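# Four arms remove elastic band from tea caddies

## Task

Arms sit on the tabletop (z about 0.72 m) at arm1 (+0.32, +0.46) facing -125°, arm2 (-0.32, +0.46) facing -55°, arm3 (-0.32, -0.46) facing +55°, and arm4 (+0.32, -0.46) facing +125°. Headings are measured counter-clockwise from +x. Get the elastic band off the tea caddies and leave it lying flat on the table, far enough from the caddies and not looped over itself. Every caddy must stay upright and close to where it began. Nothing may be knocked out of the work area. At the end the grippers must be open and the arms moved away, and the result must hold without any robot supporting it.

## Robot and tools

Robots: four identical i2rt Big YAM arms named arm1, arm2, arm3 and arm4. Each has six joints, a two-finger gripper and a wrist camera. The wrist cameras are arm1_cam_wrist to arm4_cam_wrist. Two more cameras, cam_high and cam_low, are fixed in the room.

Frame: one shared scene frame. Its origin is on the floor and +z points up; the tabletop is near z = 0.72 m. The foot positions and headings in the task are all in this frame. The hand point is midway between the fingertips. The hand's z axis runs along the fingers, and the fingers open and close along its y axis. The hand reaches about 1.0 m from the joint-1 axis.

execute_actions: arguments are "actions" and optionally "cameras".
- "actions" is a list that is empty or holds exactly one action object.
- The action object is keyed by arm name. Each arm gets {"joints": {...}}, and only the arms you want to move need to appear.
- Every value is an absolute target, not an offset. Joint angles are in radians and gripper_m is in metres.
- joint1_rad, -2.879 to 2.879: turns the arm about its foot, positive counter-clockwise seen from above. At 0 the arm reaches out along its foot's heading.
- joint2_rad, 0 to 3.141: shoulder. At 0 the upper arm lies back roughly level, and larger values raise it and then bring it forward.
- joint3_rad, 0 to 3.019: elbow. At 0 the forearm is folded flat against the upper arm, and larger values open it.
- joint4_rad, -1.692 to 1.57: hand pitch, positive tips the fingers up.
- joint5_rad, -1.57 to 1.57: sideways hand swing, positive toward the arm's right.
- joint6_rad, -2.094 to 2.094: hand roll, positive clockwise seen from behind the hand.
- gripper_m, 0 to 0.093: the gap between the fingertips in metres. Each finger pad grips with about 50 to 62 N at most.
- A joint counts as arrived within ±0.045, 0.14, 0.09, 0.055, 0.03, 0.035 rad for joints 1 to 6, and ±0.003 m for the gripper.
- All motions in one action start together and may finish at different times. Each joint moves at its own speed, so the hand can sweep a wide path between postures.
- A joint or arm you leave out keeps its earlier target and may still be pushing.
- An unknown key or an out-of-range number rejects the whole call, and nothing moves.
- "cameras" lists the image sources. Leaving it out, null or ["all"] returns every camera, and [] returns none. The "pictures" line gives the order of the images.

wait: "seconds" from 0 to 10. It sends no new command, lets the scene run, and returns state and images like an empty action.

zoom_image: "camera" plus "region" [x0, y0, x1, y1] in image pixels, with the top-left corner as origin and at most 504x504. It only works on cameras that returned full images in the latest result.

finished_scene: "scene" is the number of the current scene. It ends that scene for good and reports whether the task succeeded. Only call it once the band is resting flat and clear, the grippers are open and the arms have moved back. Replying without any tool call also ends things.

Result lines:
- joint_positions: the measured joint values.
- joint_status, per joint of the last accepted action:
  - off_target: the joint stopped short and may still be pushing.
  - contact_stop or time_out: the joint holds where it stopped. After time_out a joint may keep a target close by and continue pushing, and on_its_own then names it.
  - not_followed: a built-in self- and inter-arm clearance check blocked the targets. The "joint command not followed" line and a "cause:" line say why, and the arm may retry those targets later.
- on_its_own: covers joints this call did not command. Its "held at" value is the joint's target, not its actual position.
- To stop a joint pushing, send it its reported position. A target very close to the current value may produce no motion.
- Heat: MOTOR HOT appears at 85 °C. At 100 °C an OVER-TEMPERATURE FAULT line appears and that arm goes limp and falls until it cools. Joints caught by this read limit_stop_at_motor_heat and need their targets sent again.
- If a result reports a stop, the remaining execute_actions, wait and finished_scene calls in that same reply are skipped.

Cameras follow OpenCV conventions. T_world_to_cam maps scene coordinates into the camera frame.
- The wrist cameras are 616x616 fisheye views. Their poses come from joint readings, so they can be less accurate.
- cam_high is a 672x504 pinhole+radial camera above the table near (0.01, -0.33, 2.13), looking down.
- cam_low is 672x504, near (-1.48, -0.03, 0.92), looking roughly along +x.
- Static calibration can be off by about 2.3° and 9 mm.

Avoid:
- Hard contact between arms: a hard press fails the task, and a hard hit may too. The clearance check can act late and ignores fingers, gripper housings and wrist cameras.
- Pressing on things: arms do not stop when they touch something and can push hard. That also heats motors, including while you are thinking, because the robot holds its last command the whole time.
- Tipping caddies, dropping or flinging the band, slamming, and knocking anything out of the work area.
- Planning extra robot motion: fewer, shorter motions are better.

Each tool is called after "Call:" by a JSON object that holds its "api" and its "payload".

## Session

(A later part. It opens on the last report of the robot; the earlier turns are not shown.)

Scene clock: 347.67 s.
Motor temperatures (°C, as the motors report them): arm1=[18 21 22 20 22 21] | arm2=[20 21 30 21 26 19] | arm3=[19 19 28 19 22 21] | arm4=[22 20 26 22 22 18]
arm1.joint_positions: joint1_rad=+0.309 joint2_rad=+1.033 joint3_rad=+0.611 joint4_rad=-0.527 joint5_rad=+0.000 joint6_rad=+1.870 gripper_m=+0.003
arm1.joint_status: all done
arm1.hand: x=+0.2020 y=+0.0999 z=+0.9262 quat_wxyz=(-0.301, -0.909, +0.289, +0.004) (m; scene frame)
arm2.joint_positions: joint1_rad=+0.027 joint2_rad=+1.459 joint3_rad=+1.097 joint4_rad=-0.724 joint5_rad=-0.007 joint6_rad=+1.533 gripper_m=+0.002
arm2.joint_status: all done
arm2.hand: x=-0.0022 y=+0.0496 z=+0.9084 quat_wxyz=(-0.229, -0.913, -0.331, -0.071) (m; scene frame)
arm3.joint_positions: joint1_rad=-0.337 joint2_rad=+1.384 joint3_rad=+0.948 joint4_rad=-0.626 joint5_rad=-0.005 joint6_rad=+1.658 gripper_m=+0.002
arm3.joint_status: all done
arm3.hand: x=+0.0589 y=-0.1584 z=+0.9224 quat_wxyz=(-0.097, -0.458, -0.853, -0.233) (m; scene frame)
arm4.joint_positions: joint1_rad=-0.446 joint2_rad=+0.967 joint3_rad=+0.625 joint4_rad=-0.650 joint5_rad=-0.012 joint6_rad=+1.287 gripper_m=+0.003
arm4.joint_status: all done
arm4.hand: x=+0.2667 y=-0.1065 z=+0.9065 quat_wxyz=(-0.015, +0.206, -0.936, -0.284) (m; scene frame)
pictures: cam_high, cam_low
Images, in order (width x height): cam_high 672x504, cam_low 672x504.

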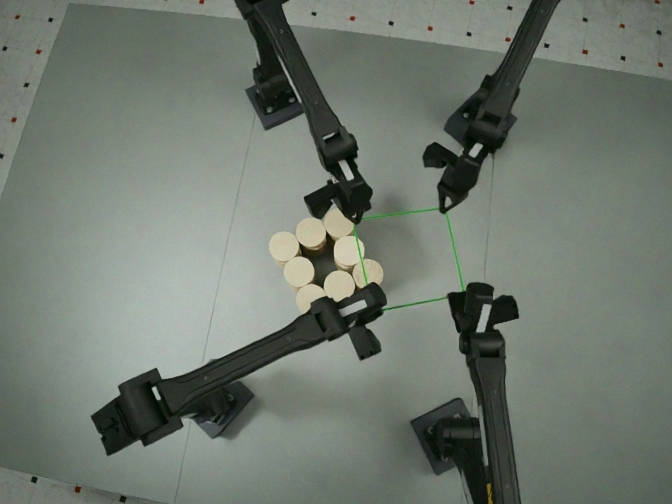

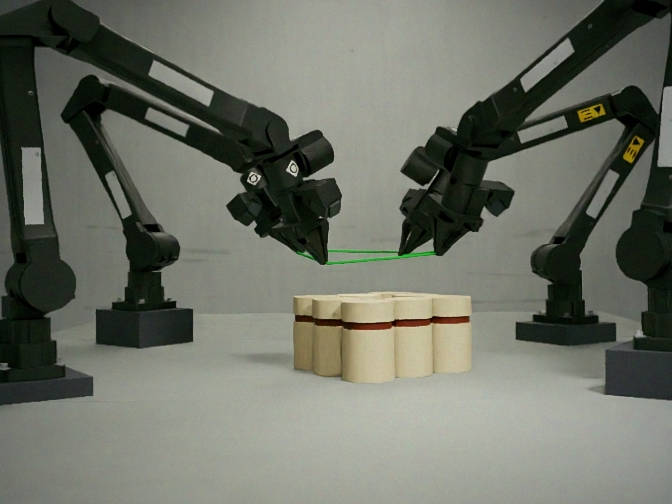

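Call:
{"api": "execute_actions", "payload": {"actions": [{"arm1":{"joints":{"joint1_rad":0.62,"joint2_rad":1.05,"joint3_rad":0.58,"joint4_rad":-0.53,"joint6_rad":1.95}},"arm2":{"joints":{"joint1_rad":0.2,"joint2_rad":1.68,"joint3_rad":1.46,"joint4_rad":-0.89,"joint6_rad":1.65}},"arm3":{"joints":{"joint1_rad":-0.4,"joint2_rad":1.67,"joint3_rad":1.35,"joint4_rad":-0.81,"joint6_rad":1.5}},"arm4":{"joints":{"joint1_rad":-0.68,"joint2_rad":1.0,"joint3_rad":0.66,"joint4_rad":-0.63,"joint6_rad":1.1}}}], "cameras": []}}

Call:
{"api": "execute_actions", "payload": {"actions": [{"arm1":{"joints":{"joint1_rad":0.939,"joint2_rad":1.13,"joint3_rad":0.58,"joint4_rad":-0.458,"joint6_rad":2.0}},"arm2":{"joints":{"joint1_rad":0.37,"joint2_rad":1.937,"joint3_rad":1.755,"joint4_rad":-1.045,"joint6_rad":1.76}},"arm3":{"joints":{"joint1_rad":-0.44,"joint2_rad":1.98,"joint3_rad":1.71,"joint4_rad":-0.975,"joint6_rad":1.38}},"arm4":{"joints":{"joint1_rad":-0.905,"joint2_rad":1.08,"joint3_rad":0.68,"joint4_rad":-0.56,"joint6_rad":0.95}}}], "cameras": ["cam_high","cam_low"]}}

Scene clock: 373.53 s.
Motor temperatures (°C, as the motors report them): arm1=[18 21 23 20 21 21] | arm2=[19 21 33 21 23 19] | arm3=[19 20 31 19 21 21] | arm4=[22 20 29 22 21 18]
arm1.joint_positions: joint1_rad=+0.621 joint2_rad=+1.036 joint3_rad=+0.586 joint4_rad=-0.526 joint5_rad=+0.001 joint6_rad=+1.941 gripper_m=+0.003
arm1.joint_status: all done
arm1.hand: x=+0.3174 y=+0.0899 z=+0.9134 quat_wxyz=(-0.284, -0.941, +0.179, -0.052) (m; scene frame)
arm2.joint_positions: joint1_rad=+0.207 joint2_rad=+1.689 joint3_rad=+1.400 joint4_rad=-0.879 joint5_rad=+0.000 joint6_rad=+1.634 gripper_m=+0.002
arm2.joint_status: all done
arm2.hand: x=+0.1230 y=+0.0599 z=+0.9090 quat_wxyz=(-0.181, -0.908, -0.370, -0.082) (m; scene frame)
arm3.joint_positions: joint1_rad=-0.388 joint2_rad=+1.657 joint3_rad=+1.310 joint4_rad=-0.797 joint5_rad=-0.002 joint6_rad=+1.509 gripper_m=+0.002
arm3.joint_status: all done
arm3.hand: x=+0.1544 y=-0.1209 z=+0.9312 quat_wxyz=(-0.101, -0.420, -0.882, -0.186) (m; scene frame)
arm4.joint_positions: joint1_rad=-0.677 joint2_rad=+0.996 joint3_rad=+0.625 joint4_rad=-0.642 joint5_rad=-0.003 joint6_rad=+1.109 gripper_m=+0.003
arm4.joint_status: all done
arm4.hand: x=+0.3507 y=-0.1018 z=+0.8980 quat_wxyz=(-0.074, +0.180, -0.945, -0.264) (m; scene frame)
pictures: none
No camera images: the call's "cameras" was empty. Leave "cameras" out to get every camera's image.

Scene clock: 374.77 s.
Motor temperatures (°C, as the motors report them): arm1=[18 21 23 20 21 21] | arm2=[19 22 33 21 23 19] | arm3=[19 20 31 19 21 21] | arm4=[22 20 29 22 21 18]
arm1.joint_positions: joint1_rad=+0.938 joint2_rad=+1.125 joint3_rad=+0.584 joint4_rad=-0.463 joint5_rad=+0.001 joint6_rad=+1.993 gripper_m=+0.003
arm1.joint_status: all done
arm1.hand: x=+0.4358 y=+0.0979 z=+0.8896 quat_wxyz=(-0.256, -0.960, +0.053, -0.099) (m; scene frame)
arm2.joint_positions: joint1_rad=+0.370 joint2_rad=+1.946 joint3_rad=+1.694 joint4_rad=-1.033 joint5_rad=+0.001 joint6_rad=+1.744 gripper_m=+0.002
arm2.joint_status: all done
arm2.hand: x=+0.2374 y=+0.1004 z=+0.8707 quat_wxyz=(-0.120, -0.907, -0.397, -0.073) (m; scene frame)
arm3.joint_positions: joint1_rad=-0.435 joint2_rad=+1.967 joint3_rad=+1.666 joint4_rad=-0.962 joint5_rad=-0.002 joint6_rad=+1.389 gripper_m=+0.002
arm3.joint_status: all done
arm3.hand: x=+0.2429 y=-0.0964 z=+0.8892 quat_wxyz=(-0.084, -0.392, -0.907, -0.129) (m; scene frame)
arm4.joint_positions: joint1_rad=-0.906 joint2_rad=+1.083 joint3_rad=+0.634 joint4_rad=-0.571 joint5_rad=-0.003 joint6_rad=+0.958 gripper_m=+0.003
arm4.joint_status: all done
arm4.hand: x=+0.4366 y=-0.1013 z=+0.8815 quat_wxyz=(-0.122, +0.144, -0.952, -0.242) (m; scene frame)
pictures: cam_high, cam_low
Images, in order (width x height): cam_high 672x504, cam_low 672x504.

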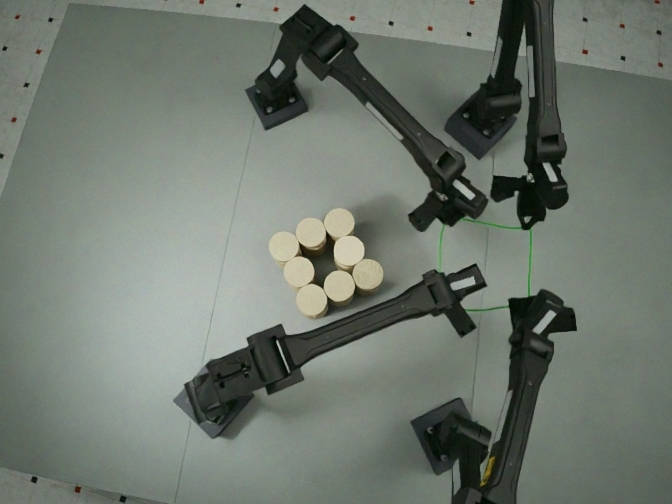

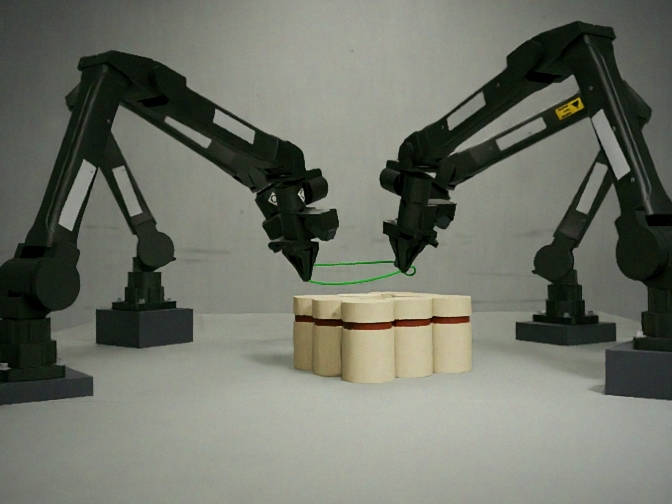

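Call:
{"api": "execute_actions", "payload": {"actions": [{"arm1":{"joints":{"joint2_rad":1.43,"joint3_rad":0.465,"joint4_rad":-0.04}},"arm2":{"joints":{"joint2_rad":2.03,"joint3_rad":1.565,"joint4_rad":-0.77}},"arm3":{"joints":{"joint2_rad":2.09,"joint3_rad":1.58,"joint4_rad":-0.73}},"arm4":{"joints":{"joint2_rad":1.34,"joint3_rad":0.5,"joint4_rad":-0.16}}}], "cameras": ["cam_high"]}}

Scene clock: 384.80 s.
Motor temperatures (°C, as the motors report them): arm1=[18 21 23 20 21 21] | arm2=[19 23 34 21 23 19] | arm3=[19 21 32 19 21 21] | arm4=[22 20 29 22 21 18]
arm1.joint_positions: joint1_rad=+0.938 joint2_rad=+1.419 joint3_rad=+0.470 joint4_rad=-0.052 joint5_rad=+0.001 joint6_rad=+1.995 gripper_m=+0.003
arm1.joint_status: all done
arm1.hand: x=+0.4381 y=+0.0919 z=+0.7895 quat_wxyz=(-0.257, -0.960, +0.054, -0.100) (m; scene frame)
arm2.joint_positions: joint1_rad=+0.370 joint2_rad=+2.045 joint3_rad=+1.564 joint4_rad=-0.782 joint5_rad=+0.001 joint6_rad=+1.745 gripper_m=+0.002
arm2.joint_status: all done
arm2.hand: x=+0.2411 y=+0.0969 z=+0.7696 quat_wxyz=(-0.129, -0.906, -0.396, -0.079) (m; scene frame)
arm3.joint_positions: joint1_rad=-0.435 joint2_rad=+2.084 joint3_rad=+1.568 joint4_rad=-0.744 joint5_rad=-0.002 joint6_rad=+1.389 gripper_m=+0.002
arm3.joint_status: all done
arm3.hand: x=+0.2463 y=-0.0941 z=+0.7872 quat_wxyz=(-0.085, -0.392, -0.907, -0.129) (m; scene frame)
arm4.joint_positions: joint1_rad=-0.906 joint2_rad=+1.348 joint3_rad=+0.500 joint4_rad=-0.179 joint5_rad=-0.003 joint6_rad=+0.956 gripper_m=+0.003
arm4.joint_status: all done
arm4.hand: x=+0.4392 y=-0.0944 z=+0.7781 quat_wxyz=(-0.121, +0.144, -0.952, -0.240) (m; scene frame)
pictures: cam_high
Images, in order (width x height): cam_high 672x504.

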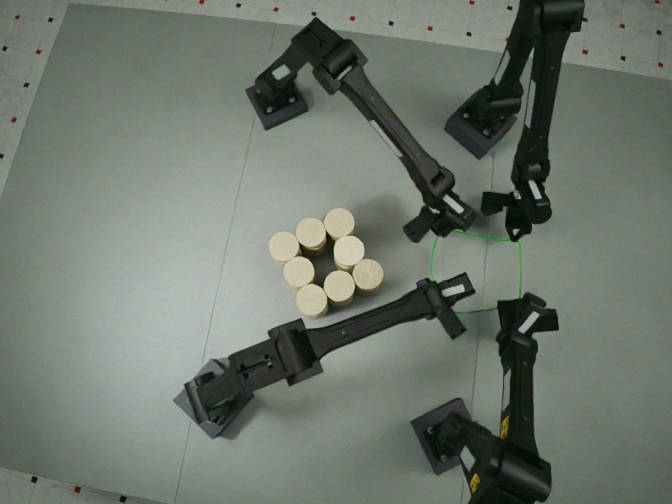

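Call:
{"api": "execute_actions", "payload": {"actions": [{"arm1":{"joints":{"joint2_rad":1.583,"joint3_rad":0.422,"joint4_rad":0.16}},"arm2":{"joints":{"joint2_rad":2.058,"joint3_rad":1.518,"joint4_rad":-0.683}},"arm3":{"joints":{"joint2_rad":2.153,"joint3_rad":1.557,"joint4_rad":-0.634}},"arm4":{"joints":{"joint2_rad":1.457,"joint3_rad":0.453,"joint4_rad":0.03}}}]}}

Scene clock: 390.23 s.
Motor temperatures (°C, as the motors report them): arm1=[18 21 23 20 21 21] | arm2=[19 23 32 21 22 19] | arm3=[19 22 31 19 21 21] | arm4=[22 20 28 22 20 18]
arm1.joint_positions: joint1_rad=+0.938 joint2_rad=+1.575 joint3_rad=+0.428 joint4_rad=+0.149 joint5_rad=+0.001 joint6_rad=+1.995 gripper_m=+0.003
arm1.joint_status: all done
arm1.hand: x=+0.4365 y=+0.0973 z=+0.7462 quat_wxyz=(-0.259, -0.959, +0.054, -0.101) (m; scene frame)
arm2.joint_positions: joint1_rad=+0.370 joint2_rad=+2.048 joint3_rad=+1.527 joint4_rad=-0.697 joint5_rad=+0.001 joint6_rad=+1.745 gripper_m=+0.002
arm2.joint_status: all done
arm2.hand: x=+0.2443 y=+0.0947 z=+0.7589 quat_wxyz=(-0.147, -0.902, -0.395, -0.091) (m; scene frame)
arm3.joint_positions: joint1_rad=-0.435 joint2_rad=+2.118 joint3_rad=+1.557 joint4_rad=-0.650 joint5_rad=-0.002 joint6_rad=+1.389 gripper_m=+0.002
arm3.joint_status: all done
arm3.hand: x=+0.2571 y=-0.0871 z=+0.7685 quat_wxyz=(-0.099, -0.390, -0.903, -0.150) (m; scene frame)
arm4.joint_positions: joint1_rad=-0.906 joint2_rad=+1.461 joint3_rad=+0.456 joint4_rad=+0.012 joint5_rad=-0.003 joint6_rad=+0.956 gripper_m=+0.003
arm4.joint_status: all done
arm4.hand: x=+0.4400 y=-0.0923 z=+0.7457 quat_wxyz=(-0.128, +0.144, -0.948, -0.254) (m; scene frame)
pictures: arm1_cam_wrist, arm2_cam_wrist, arm3_cam_wrist, arm4_cam_wrist, cam_high, cam_low
camera_calibration (this result's frames):
arm1_cam_wrist: T_world_to_cam=[[0.159932, 0.852346, -0.497924, 0.220036], [0.685767, 0.266886, 0.677123, -0.828749], [0.710032, -0.449753, -0.541827, 0.259764], [0, 0, 0, 1]] pos_world=[0.348696, 0.150464, 0.811474]
arm2_cam_wrist: T_world_to_cam=[[-0.688018, 0.639677, -0.342702, 0.366736], [0.377114, 0.718626, 0.584261, -0.596932], [0.620013, 0.272745, -0.735659, 0.509799], [0, 0, 0, 1]] pos_world=[0.16135, 0.0553339, 0.849484]
arm3_cam_wrist: T_world_to_cam=[[-0.677864, -0.647193, -0.348771, 0.390228], [-0.71929, 0.485709, 0.496697, -0.149473], [-0.152058, 0.587561, -0.794764, 0.824935], [0, 0, 0, 1]] pos_world=[0.282445, -0.159546, 0.865972]
arm4_cam_wrist: T_world_to_cam=[[0.337071, -0.832967, -0.438804, 0.10098], [-0.85241, -0.467892, 0.233399, 0.163196], [-0.399726, 0.295369, -0.867742, 0.976495], [0, 0, 0, 1]] pos_world=[0.495403, -0.127955, 0.853566]
Images, in order (width x height): arm1_cam_wrist 616x616, arm2_cam_wrist 616x616, arm3_cam_wrist 616x616, arm4_cam_wrist 616x616, cam_high 672x504, cam_low 672x504.

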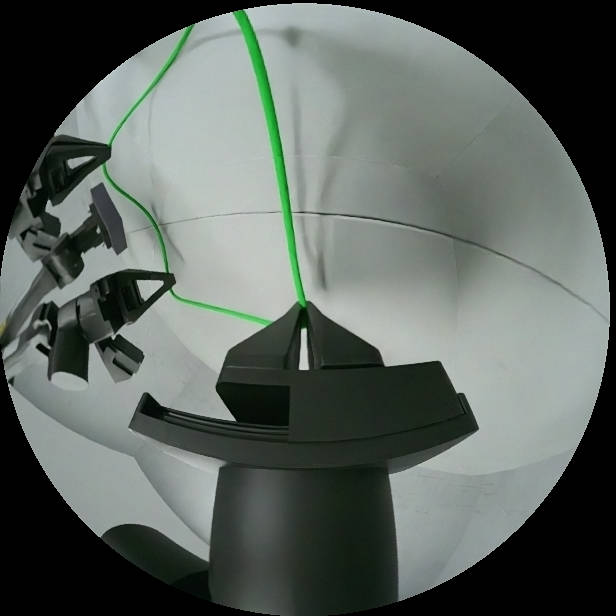

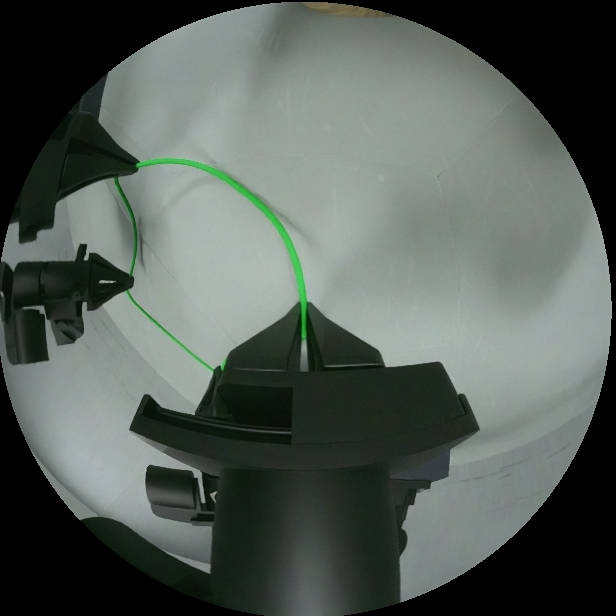

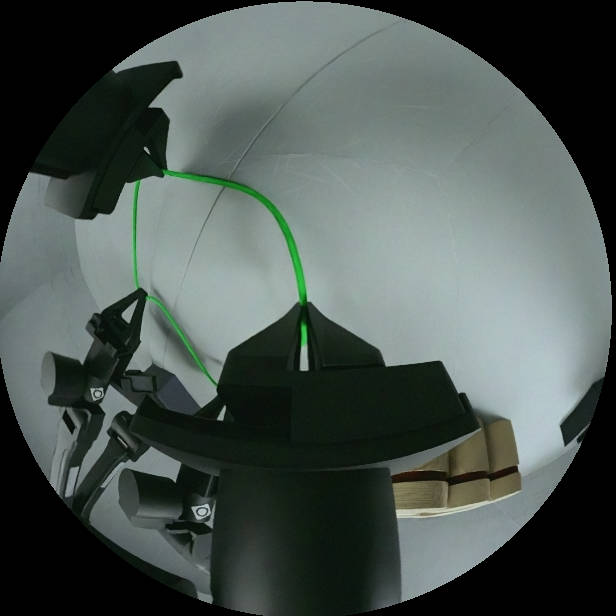

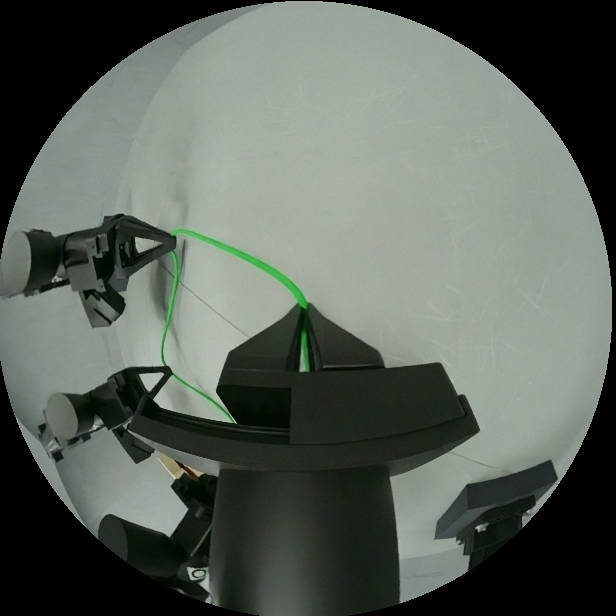

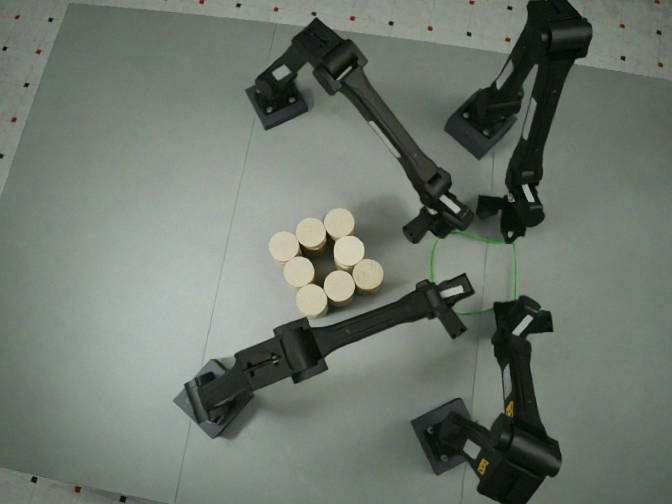

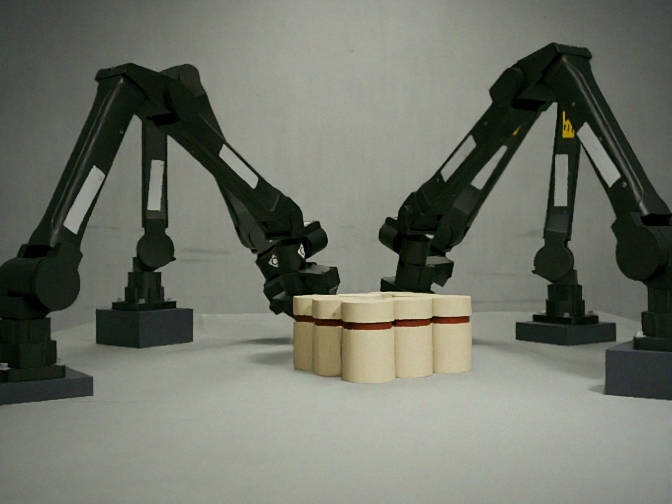

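Call:
{"api": "execute_actions", "payload": {"actions": [{"arm1":{"joints":{"joint3_rad":0.405}},"arm2":{"joints":{"joint3_rad":1.482}},"arm3":{"joints":{"joint3_rad":1.505}},"arm4":{"joints":{"joint3_rad":0.43}}}], "cameras": ["arm1_cam_wrist","arm4_cam_wrist"]}}

Scene clock: 396.70 s.
Motor temperatures (°C, as the motors report them): arm1=[18 21 22 20 21 21] | arm2=[19 23 31 21 22 19] | arm3=[19 22 31 19 20 21] | arm4=[22 20 27 22 20 18]
arm1.joint_positions: joint1_rad=+0.938 joint2_rad=+1.575 joint3_rad=+0.412 joint4_rad=+0.155 joint5_rad=+0.001 joint6_rad=+1.995 gripper_m=+0.003
arm1.joint_status: all done
arm1.hand: x=+0.4342 y=+0.1042 z=+0.7427 quat_wxyz=(-0.255, -0.960, +0.054, -0.099) (m; scene frame)
arm2.joint_positions: joint1_rad=+0.370 joint2_rad=+2.050 joint3_rad=+1.491 joint4_rad=-0.693 joint5_rad=+0.001 joint6_rad=+1.745 gripper_m=+0.002
arm2.joint_status: all done
arm2.hand: x=+0.2320 y=+0.1025 z=+0.7437 quat_wxyz=(-0.134, -0.905, -0.396, -0.082) (m; scene frame)
arm3.joint_positions: joint1_rad=-0.435 joint2_rad=+2.121 joint3_rad=+1.502 joint4_rad=-0.645 joint5_rad=-0.002 joint6_rad=+1.389 gripper_m=+0.002
arm3.joint_status: all done
arm3.hand: x=+0.2368 y=-0.1002 z=+0.7447 quat_wxyz=(-0.084, -0.391, -0.907, -0.128) (m; scene frame)
arm4.joint_positions: joint1_rad=-0.906 joint2_rad=+1.461 joint3_rad=+0.436 joint4_rad=+0.018 joint5_rad=-0.003 joint6_rad=+0.956 gripper_m=+0.003
arm4.joint_status: all done
arm4.hand: x=+0.4371 y=-0.1013 z=+0.7398 quat_wxyz=(-0.125, +0.144, -0.950, -0.248) (m; scene frame)
pictures: arm1_cam_wrist, arm4_cam_wrist
camera_calibration (this result's frames):
arm1_cam_wrist: T_world_to_cam=[[0.15852, 0.856658, -0.490925, 0.207723], [0.687664, 0.261002, 0.677493, -0.827193], [0.708513, -0.444988, -0.547719, 0.2671], [0, 0, 0, 1]] pos_world=[0.346659, 0.156808, 0.808689]
arm4_cam_wrist: T_world_to_cam=[[0.335184, -0.83865, -0.429323, 0.0851528], [-0.851416, -0.464742, 0.243116, 0.150602], [-0.403413, 0.284044, -0.869814, 0.974875], [0, 0, 0, 1]] pos_world=[0.492961, -0.135503, 0.847905]
Images, in order (width x height): arm1_cam_wrist 616x616, arm4_cam_wrist 616x616.

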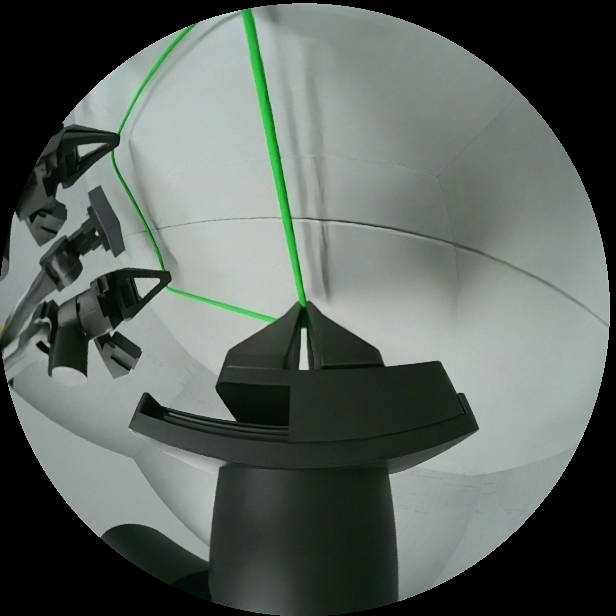

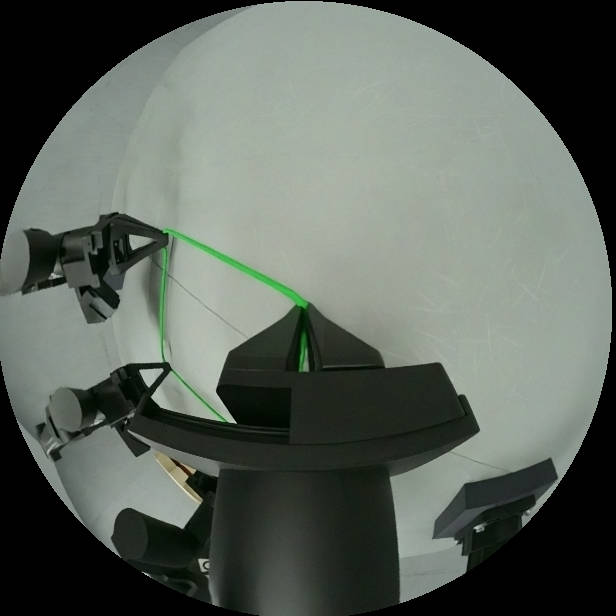

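Call:
{"api": "execute_actions", "payload": {"actions": [{"arm1":{"joints":{"joint2_rad":1.63,"joint4_rad":0.21}},"arm2":{"joints":{"joint2_rad":2.075,"joint4_rad":-0.645}},"arm3":{"joints":{"joint2_rad":2.165,"joint4_rad":-0.595}},"arm4":{"joints":{"joint2_rad":1.495,"joint4_rad":0.08}}}], "cameras": ["arm1_cam_wrist"]}}

Scene clock: 404.23 s.
Motor temperatures (°C, as the motors report them): arm1=[18 21 22 20 21 21] | arm2=[19 23 30 21 22 19] | arm3=[19 22 30 19 20 21] | arm4=[22 20 26 22 20 18]
arm1.joint_positions: joint1_rad=+0.938 joint2_rad=+1.614 joint3_rad=+0.412 joint4_rad=+0.202 joint5_rad=+0.001 joint6_rad=+1.995 gripper_m=+0.003
arm1.joint_status: all done
arm1.hand: x=+0.4350 y=+0.1019 z=+0.7350 quat_wxyz=(-0.258, -0.959, +0.054, -0.100) (m; scene frame)
arm2.joint_positions: joint1_rad=+0.370 joint2_rad=+2.060 joint3_rad=+1.491 joint4_rad=-0.658 joint5_rad=+0.001 joint6_rad=+1.745 gripper_m=+0.002
arm2.joint_status: all done
arm2.hand: x=+0.2375 y=+0.0989 z=+0.7398 quat_wxyz=(-0.144, -0.903, -0.395, -0.089) (m; scene frame)
arm3.joint_positions: joint1_rad=-0.435 joint2_rad=+2.122 joint3_rad=+1.502 joint4_rad=-0.611 joint5_rad=-0.002 joint6_rad=+1.389 gripper_m=+0.002
arm3.joint_status: all done
arm3.hand: x=+0.2433 y=-0.0960 z=+0.7464 quat_wxyz=(-0.093, -0.390, -0.905, -0.141) (m; scene frame)
arm4.joint_positions: joint1_rad=-0.906 joint2_rad=+1.488 joint3_rad=+0.436 joint4_rad=+0.064 joint5_rad=-0.003 joint6_rad=+0.956 gripper_m=+0.003
arm4.joint_status: all done
arm4.hand: x=+0.4388 y=-0.0961 z=+0.7364 quat_wxyz=(-0.129, +0.144, -0.947, -0.256) (m; scene frame)
pictures: arm1_cam_wrist
camera_calibration (this result's frames):
arm1_cam_wrist: T_world_to_cam=[[0.159695, 0.853069, -0.49676, 0.209962], [0.686083, 0.265906, 0.677189, -0.821528], [0.70978, -0.448963, -0.542812, 0.257596], [0, 0, 0, 1]] pos_world=[0.34727, 0.154988, 0.800457]
Images, in order (width x height): arm1_cam_wrist 616x616.

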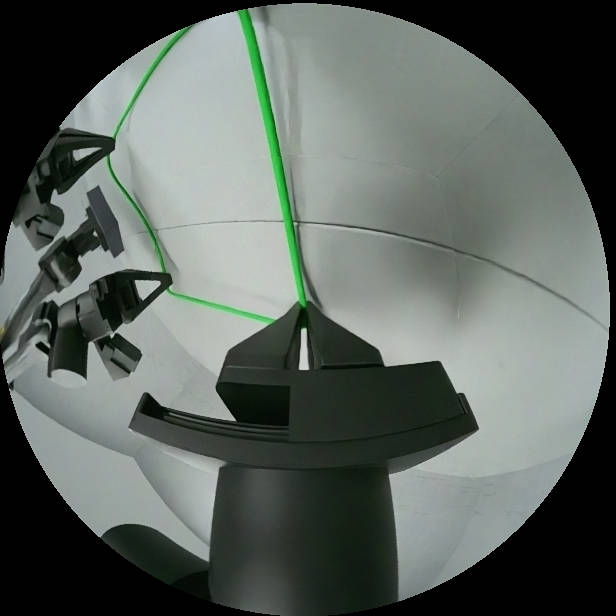

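Call:
{"api": "execute_actions", "payload": {"actions": [{"arm1":{"joints":{"gripper_m":0.016}},"arm2":{"joints":{"gripper_m":0.02,"joint3_rad":1.485}},"arm3":{"joints":{"gripper_m":0.02,"joint3_rad":1.485}},"arm4":{"joints":{"gripper_m":0.016}}}], "cameras": ["arm1_cam_wrist","arm3_cam_wrist"]}}

Call:
{"api": "execute_actions", "payload": {"actions": [{"arm1":{"joints":{"joint2_rad":1.45,"joint3_rad":0.38,"joint4_rad":0.05}},"arm2":{"joints":{"joint2_rad":1.95,"joint4_rad":-0.85}},"arm3":{"joints":{"joint2_rad":2.02,"joint4_rad":-0.8}},"arm4":{"joints":{"joint2_rad":1.32,"joint3_rad":0.41,"joint4_rad":-0.09}}}], "cameras": ["arm1_cam_wrist","arm3_cam_wrist","cam_high"]}}

Scene clock: 414.07 s.
Motor temperatures (°C, as the motors report them): arm1=[18 21 22 20 21 21] | arm2=[19 23 29 21 22 19] | arm3=[19 23 29 20 20 21] | arm4=[22 20 25 22 20 18]
arm1.joint_positions: joint1_rad=+0.938 joint2_rad=+1.614 joint3_rad=+0.412 joint4_rad=+0.205 joint5_rad=+0.001 joint6_rad=+1.995 gripper_m=+0.016
arm1.joint_status: all done
arm1.hand: x=+0.4351 y=+0.1016 z=+0.7353 quat_wxyz=(-0.259, -0.959, +0.054, -0.101) (m; scene frame)
arm2.joint_positions: joint1_rad=+0.370 joint2_rad=+2.060 joint3_rad=+1.491 joint4_rad=-0.658 joint5_rad=+0.001 joint6_rad=+1.745 gripper_m=+0.020
arm2.joint_status: all done
arm2.hand: x=+0.2375 y=+0.0989 z=+0.7398 quat_wxyz=(-0.144, -0.903, -0.395, -0.089) (m; scene frame)
arm3.joint_positions: joint1_rad=-0.435 joint2_rad=+2.125 joint3_rad=+1.487 joint4_rad=-0.609 joint5_rad=-0.002 joint6_rad=+1.389 gripper_m=+0.020
arm3.joint_status: all done
arm3.hand: x=+0.2377 y=-0.0996 z=+0.7392 quat_wxyz=(-0.089, -0.391, -0.906, -0.135) (m; scene frame)
arm4.joint_positions: joint1_rad=-0.906 joint2_rad=+1.488 joint3_rad=+0.433 joint4_rad=+0.064 joint5_rad=-0.003 joint6_rad=+0.956 gripper_m=+0.016
arm4.joint_status: all done
arm4.hand: x=+0.4384 y=-0.0973 z=+0.7356 quat_wxyz=(-0.128, +0.144, -0.947, -0.255) (m; scene frame)
pictures: arm1_cam_wrist, arm3_cam_wrist
camera_calibration (this result's frames):
arm1_cam_wrist: T_world_to_cam=[[0.160169, 0.851621, -0.499086, 0.212037], [0.685451, 0.267866, 0.677056, -0.82154], [0.710284, -0.450542, -0.540841, 0.256016], [0, 0, 0, 1]] pos_world=[0.34732, 0.154833, 0.800517]
arm3_cam_wrist: T_world_to_cam=[[-0.687784, -0.6541, -0.31481, 0.335334], [-0.70406, 0.495472, 0.50873, -0.154348], [-0.176781, 0.571542, -0.801304, 0.815163], [0, 0, 0, 1]] pos_world=[0.266072, -0.170082, 0.837282]
Images, in order (width x height): arm1_cam_wrist 616x616, arm3_cam_wrist 616x616.

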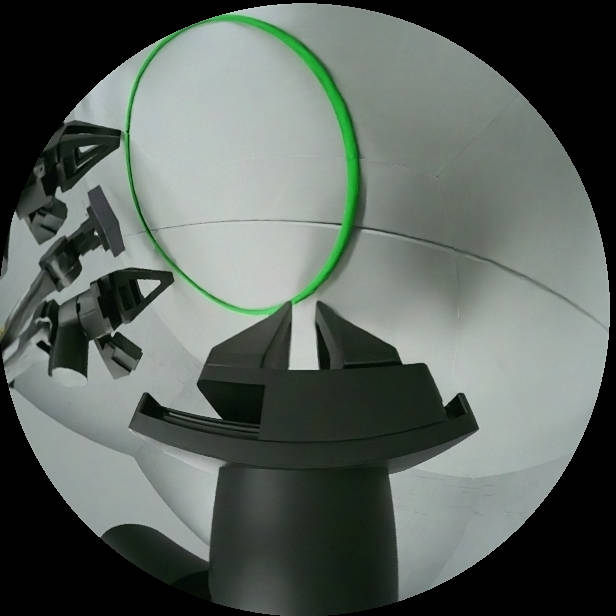

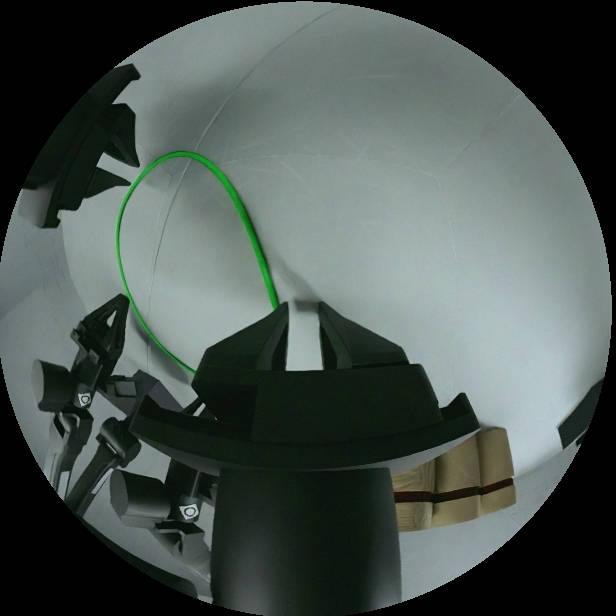

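Scene clock: 415.13 s.
Motor temperatures (°C, as the motors report them): arm1=[18 21 22 20 21 21] | arm2=[19 24 29 21 22 19] | arm3=[19 23 29 20 20 21] | arm4=[22 20 25 22 20 18]
arm1.joint_positions: joint1_rad=+0.938 joint2_rad=+1.447 joint3_rad=+0.378 joint4_rad=+0.059 joint5_rad=+0.001 joint6_rad=+1.995 gripper_m=+0.016
arm1.joint_status: all done
arm1.hand: x=+0.4290 y=+0.1203 z=+0.7642 quat_wxyz=(-0.254, -0.961, +0.054, -0.099) (m; scene frame)
arm2.joint_positions: joint1_rad=+0.370 joint2_rad=+1.942 joint3_rad=+1.491 joint4_rad=-0.840 joint5_rad=+0.001 joint6_rad=+1.745 gripper_m=+0.020
arm2.joint_status: all done
arm2.hand: x=+0.2127 y=+0.1156 z=+0.8003 quat_wxyz=(-0.117, -0.908, -0.397, -0.071) (m; scene frame)
arm3.joint_positions: joint1_rad=-0.435 joint2_rad=+2.016 joint3_rad=+1.480 joint4_rad=-0.788 joint5_rad=-0.002 joint6_rad=+1.389 gripper_m=+0.020
arm3.joint_status: all done
arm3.hand: x=+0.2132 y=-0.1155 z=+0.7929 quat_wxyz=(-0.067, -0.393, -0.911, -0.103) (m; scene frame)
arm4.joint_positions: joint1_rad=-0.906 joint2_rad=+1.314 joint3_rad=+0.407 joint4_rad=-0.079 joint5_rad=-0.002 joint6_rad=+0.956 gripper_m=+0.016
arm4.joint_status: all done
arm4.hand: x=+0.4326 y=-0.1152 z=+0.7683 quat_wxyz=(-0.130, +0.144, -0.947, -0.257) (m; scene frame)
pictures: arm1_cam_wrist, arm3_cam_wrist, cam_high
camera_calibration (this result's frames):
arm1_cam_wrist: T_world_to_cam=[[0.158229, 0.857549, -0.489462, 0.204218], [0.688059, 0.259776, 0.677563, -0.842445], [0.708194, -0.443989, -0.54894, 0.290749], [0, 0, 0, 1]] pos_world=[0.341432, 0.17281, 0.83037]
arm3_cam_wrist: T_world_to_cam=[[-0.705676, -0.665767, -0.242439, 0.270068], [-0.670584, 0.517081, 0.531926, -0.214073], [-0.228778, 0.537943, -0.811344, 0.878132], [0, 0, 0, 1]] pos_world=[0.247924, -0.18189, 0.891813]
Images, in order (width x height): arm1_cam_wrist 616x616, arm3_cam_wrist 616x616, cam_high 672x504.

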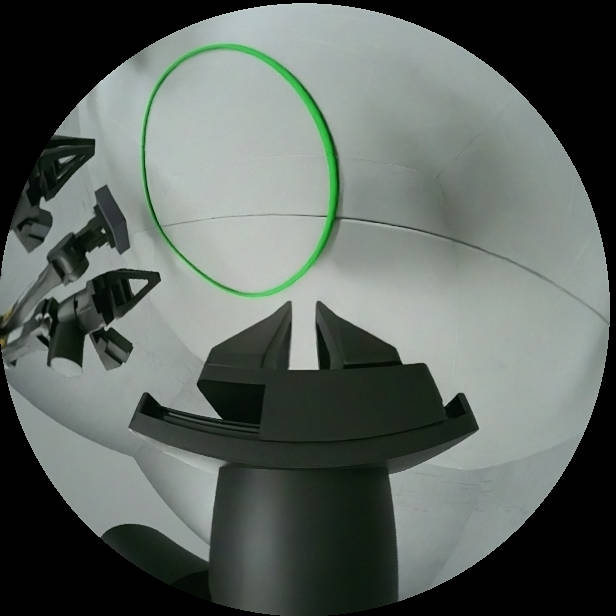

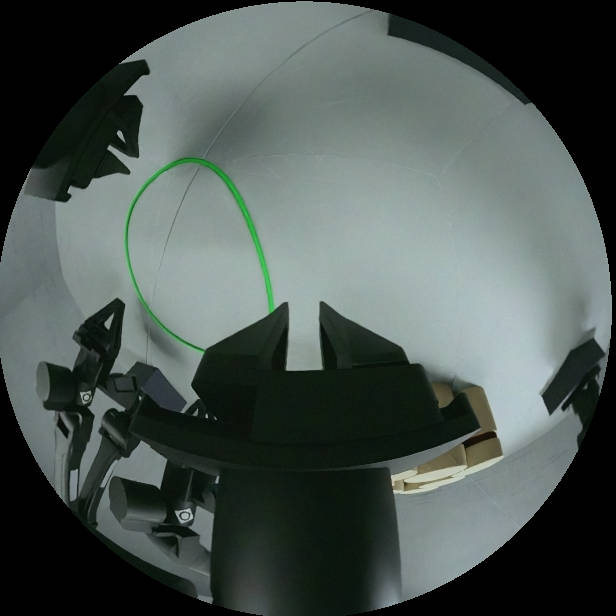

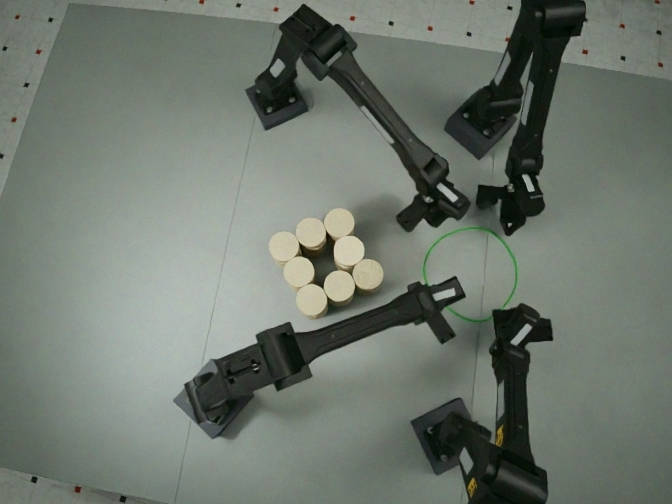

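Retract by shoulder only.

Call:
{"api": "execute_actions", "payload": {"actions": [{"arm1":{"joints":{"joint2_rad":0.5}},"arm2":{"joints":{"joint2_rad":0.6}},"arm3":{"joints":{"joint2_rad":0.6}},"arm4":{"joints":{"joint2_rad":0.5}}}], "cameras": ["cam_high"]}}

Scene clock: 419.87 s.
Motor temperatures (°C, as the motors report them): arm1=[18 21 22 20 21 21] | arm2=[19 23 29 21 22 19] | arm3=[19 23 29 19 20 21] | arm4=[22 20 25 22 20 18]
arm1.joint_positions: joint1_rad=+0.938 joint2_rad=+0.502 joint3_rad=+0.378 joint4_rad=+0.056 joint5_rad=+0.001 joint6_rad=+1.995 gripper_m=+0.016
arm1.joint_status: all done
arm1.hand: x=+0.4260 y=+0.1265 z=+1.1009 quat_wxyz=(-0.633, -0.733, +0.042, -0.245) (m; scene frame)
arm2.joint_positions: joint1_rad=+0.370 joint2_rad=+0.592 joint3_rad=+1.479 joint4_rad=-0.843 joint5_rad=+0.001 joint6_rad=+1.745 gripper_m=+0.020
arm2.joint_status: all done
arm2.hand: x=-0.1190 y=+0.3372 z=+1.4511 quat_wxyz=(-0.603, -0.634, -0.280, -0.396) (m; scene frame)
arm3.joint_positions: joint1_rad=-0.435 joint2_rad=+0.595 joint3_rad=+1.488 joint4_rad=-0.792 joint5_rad=-0.001 joint6_rad=+1.387 gripper_m=+0.020
arm3.joint_status: all done
arm3.hand: x=-0.1256 y=-0.3356 z=+1.5043 quat_wxyz=(-0.412, -0.265, -0.616, -0.617) (m; scene frame)
arm4.joint_positions: joint1_rad=-0.906 joint2_rad=+0.498 joint3_rad=+0.407 joint4_rad=-0.082 joint5_rad=-0.002 joint6_rad=+0.956 gripper_m=+0.016
arm4.joint_status: all done
arm4.hand: x=+0.4260 y=-0.1320 z=+1.0541 quat_wxyz=(-0.289, +0.116, -0.757, -0.574) (m; scene frame)
pictures: cam_high
Images, in order (width x height): cam_high 672x504.

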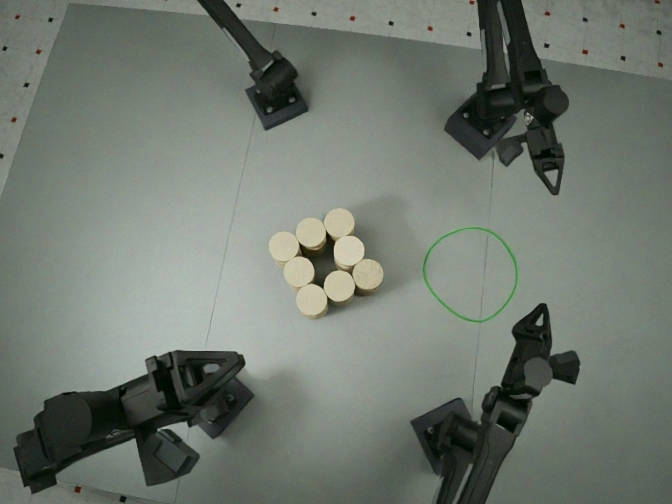

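Call:
{"api": "finished_scene", "payload": {"scene": 1}}

The scene is finished: the task was done.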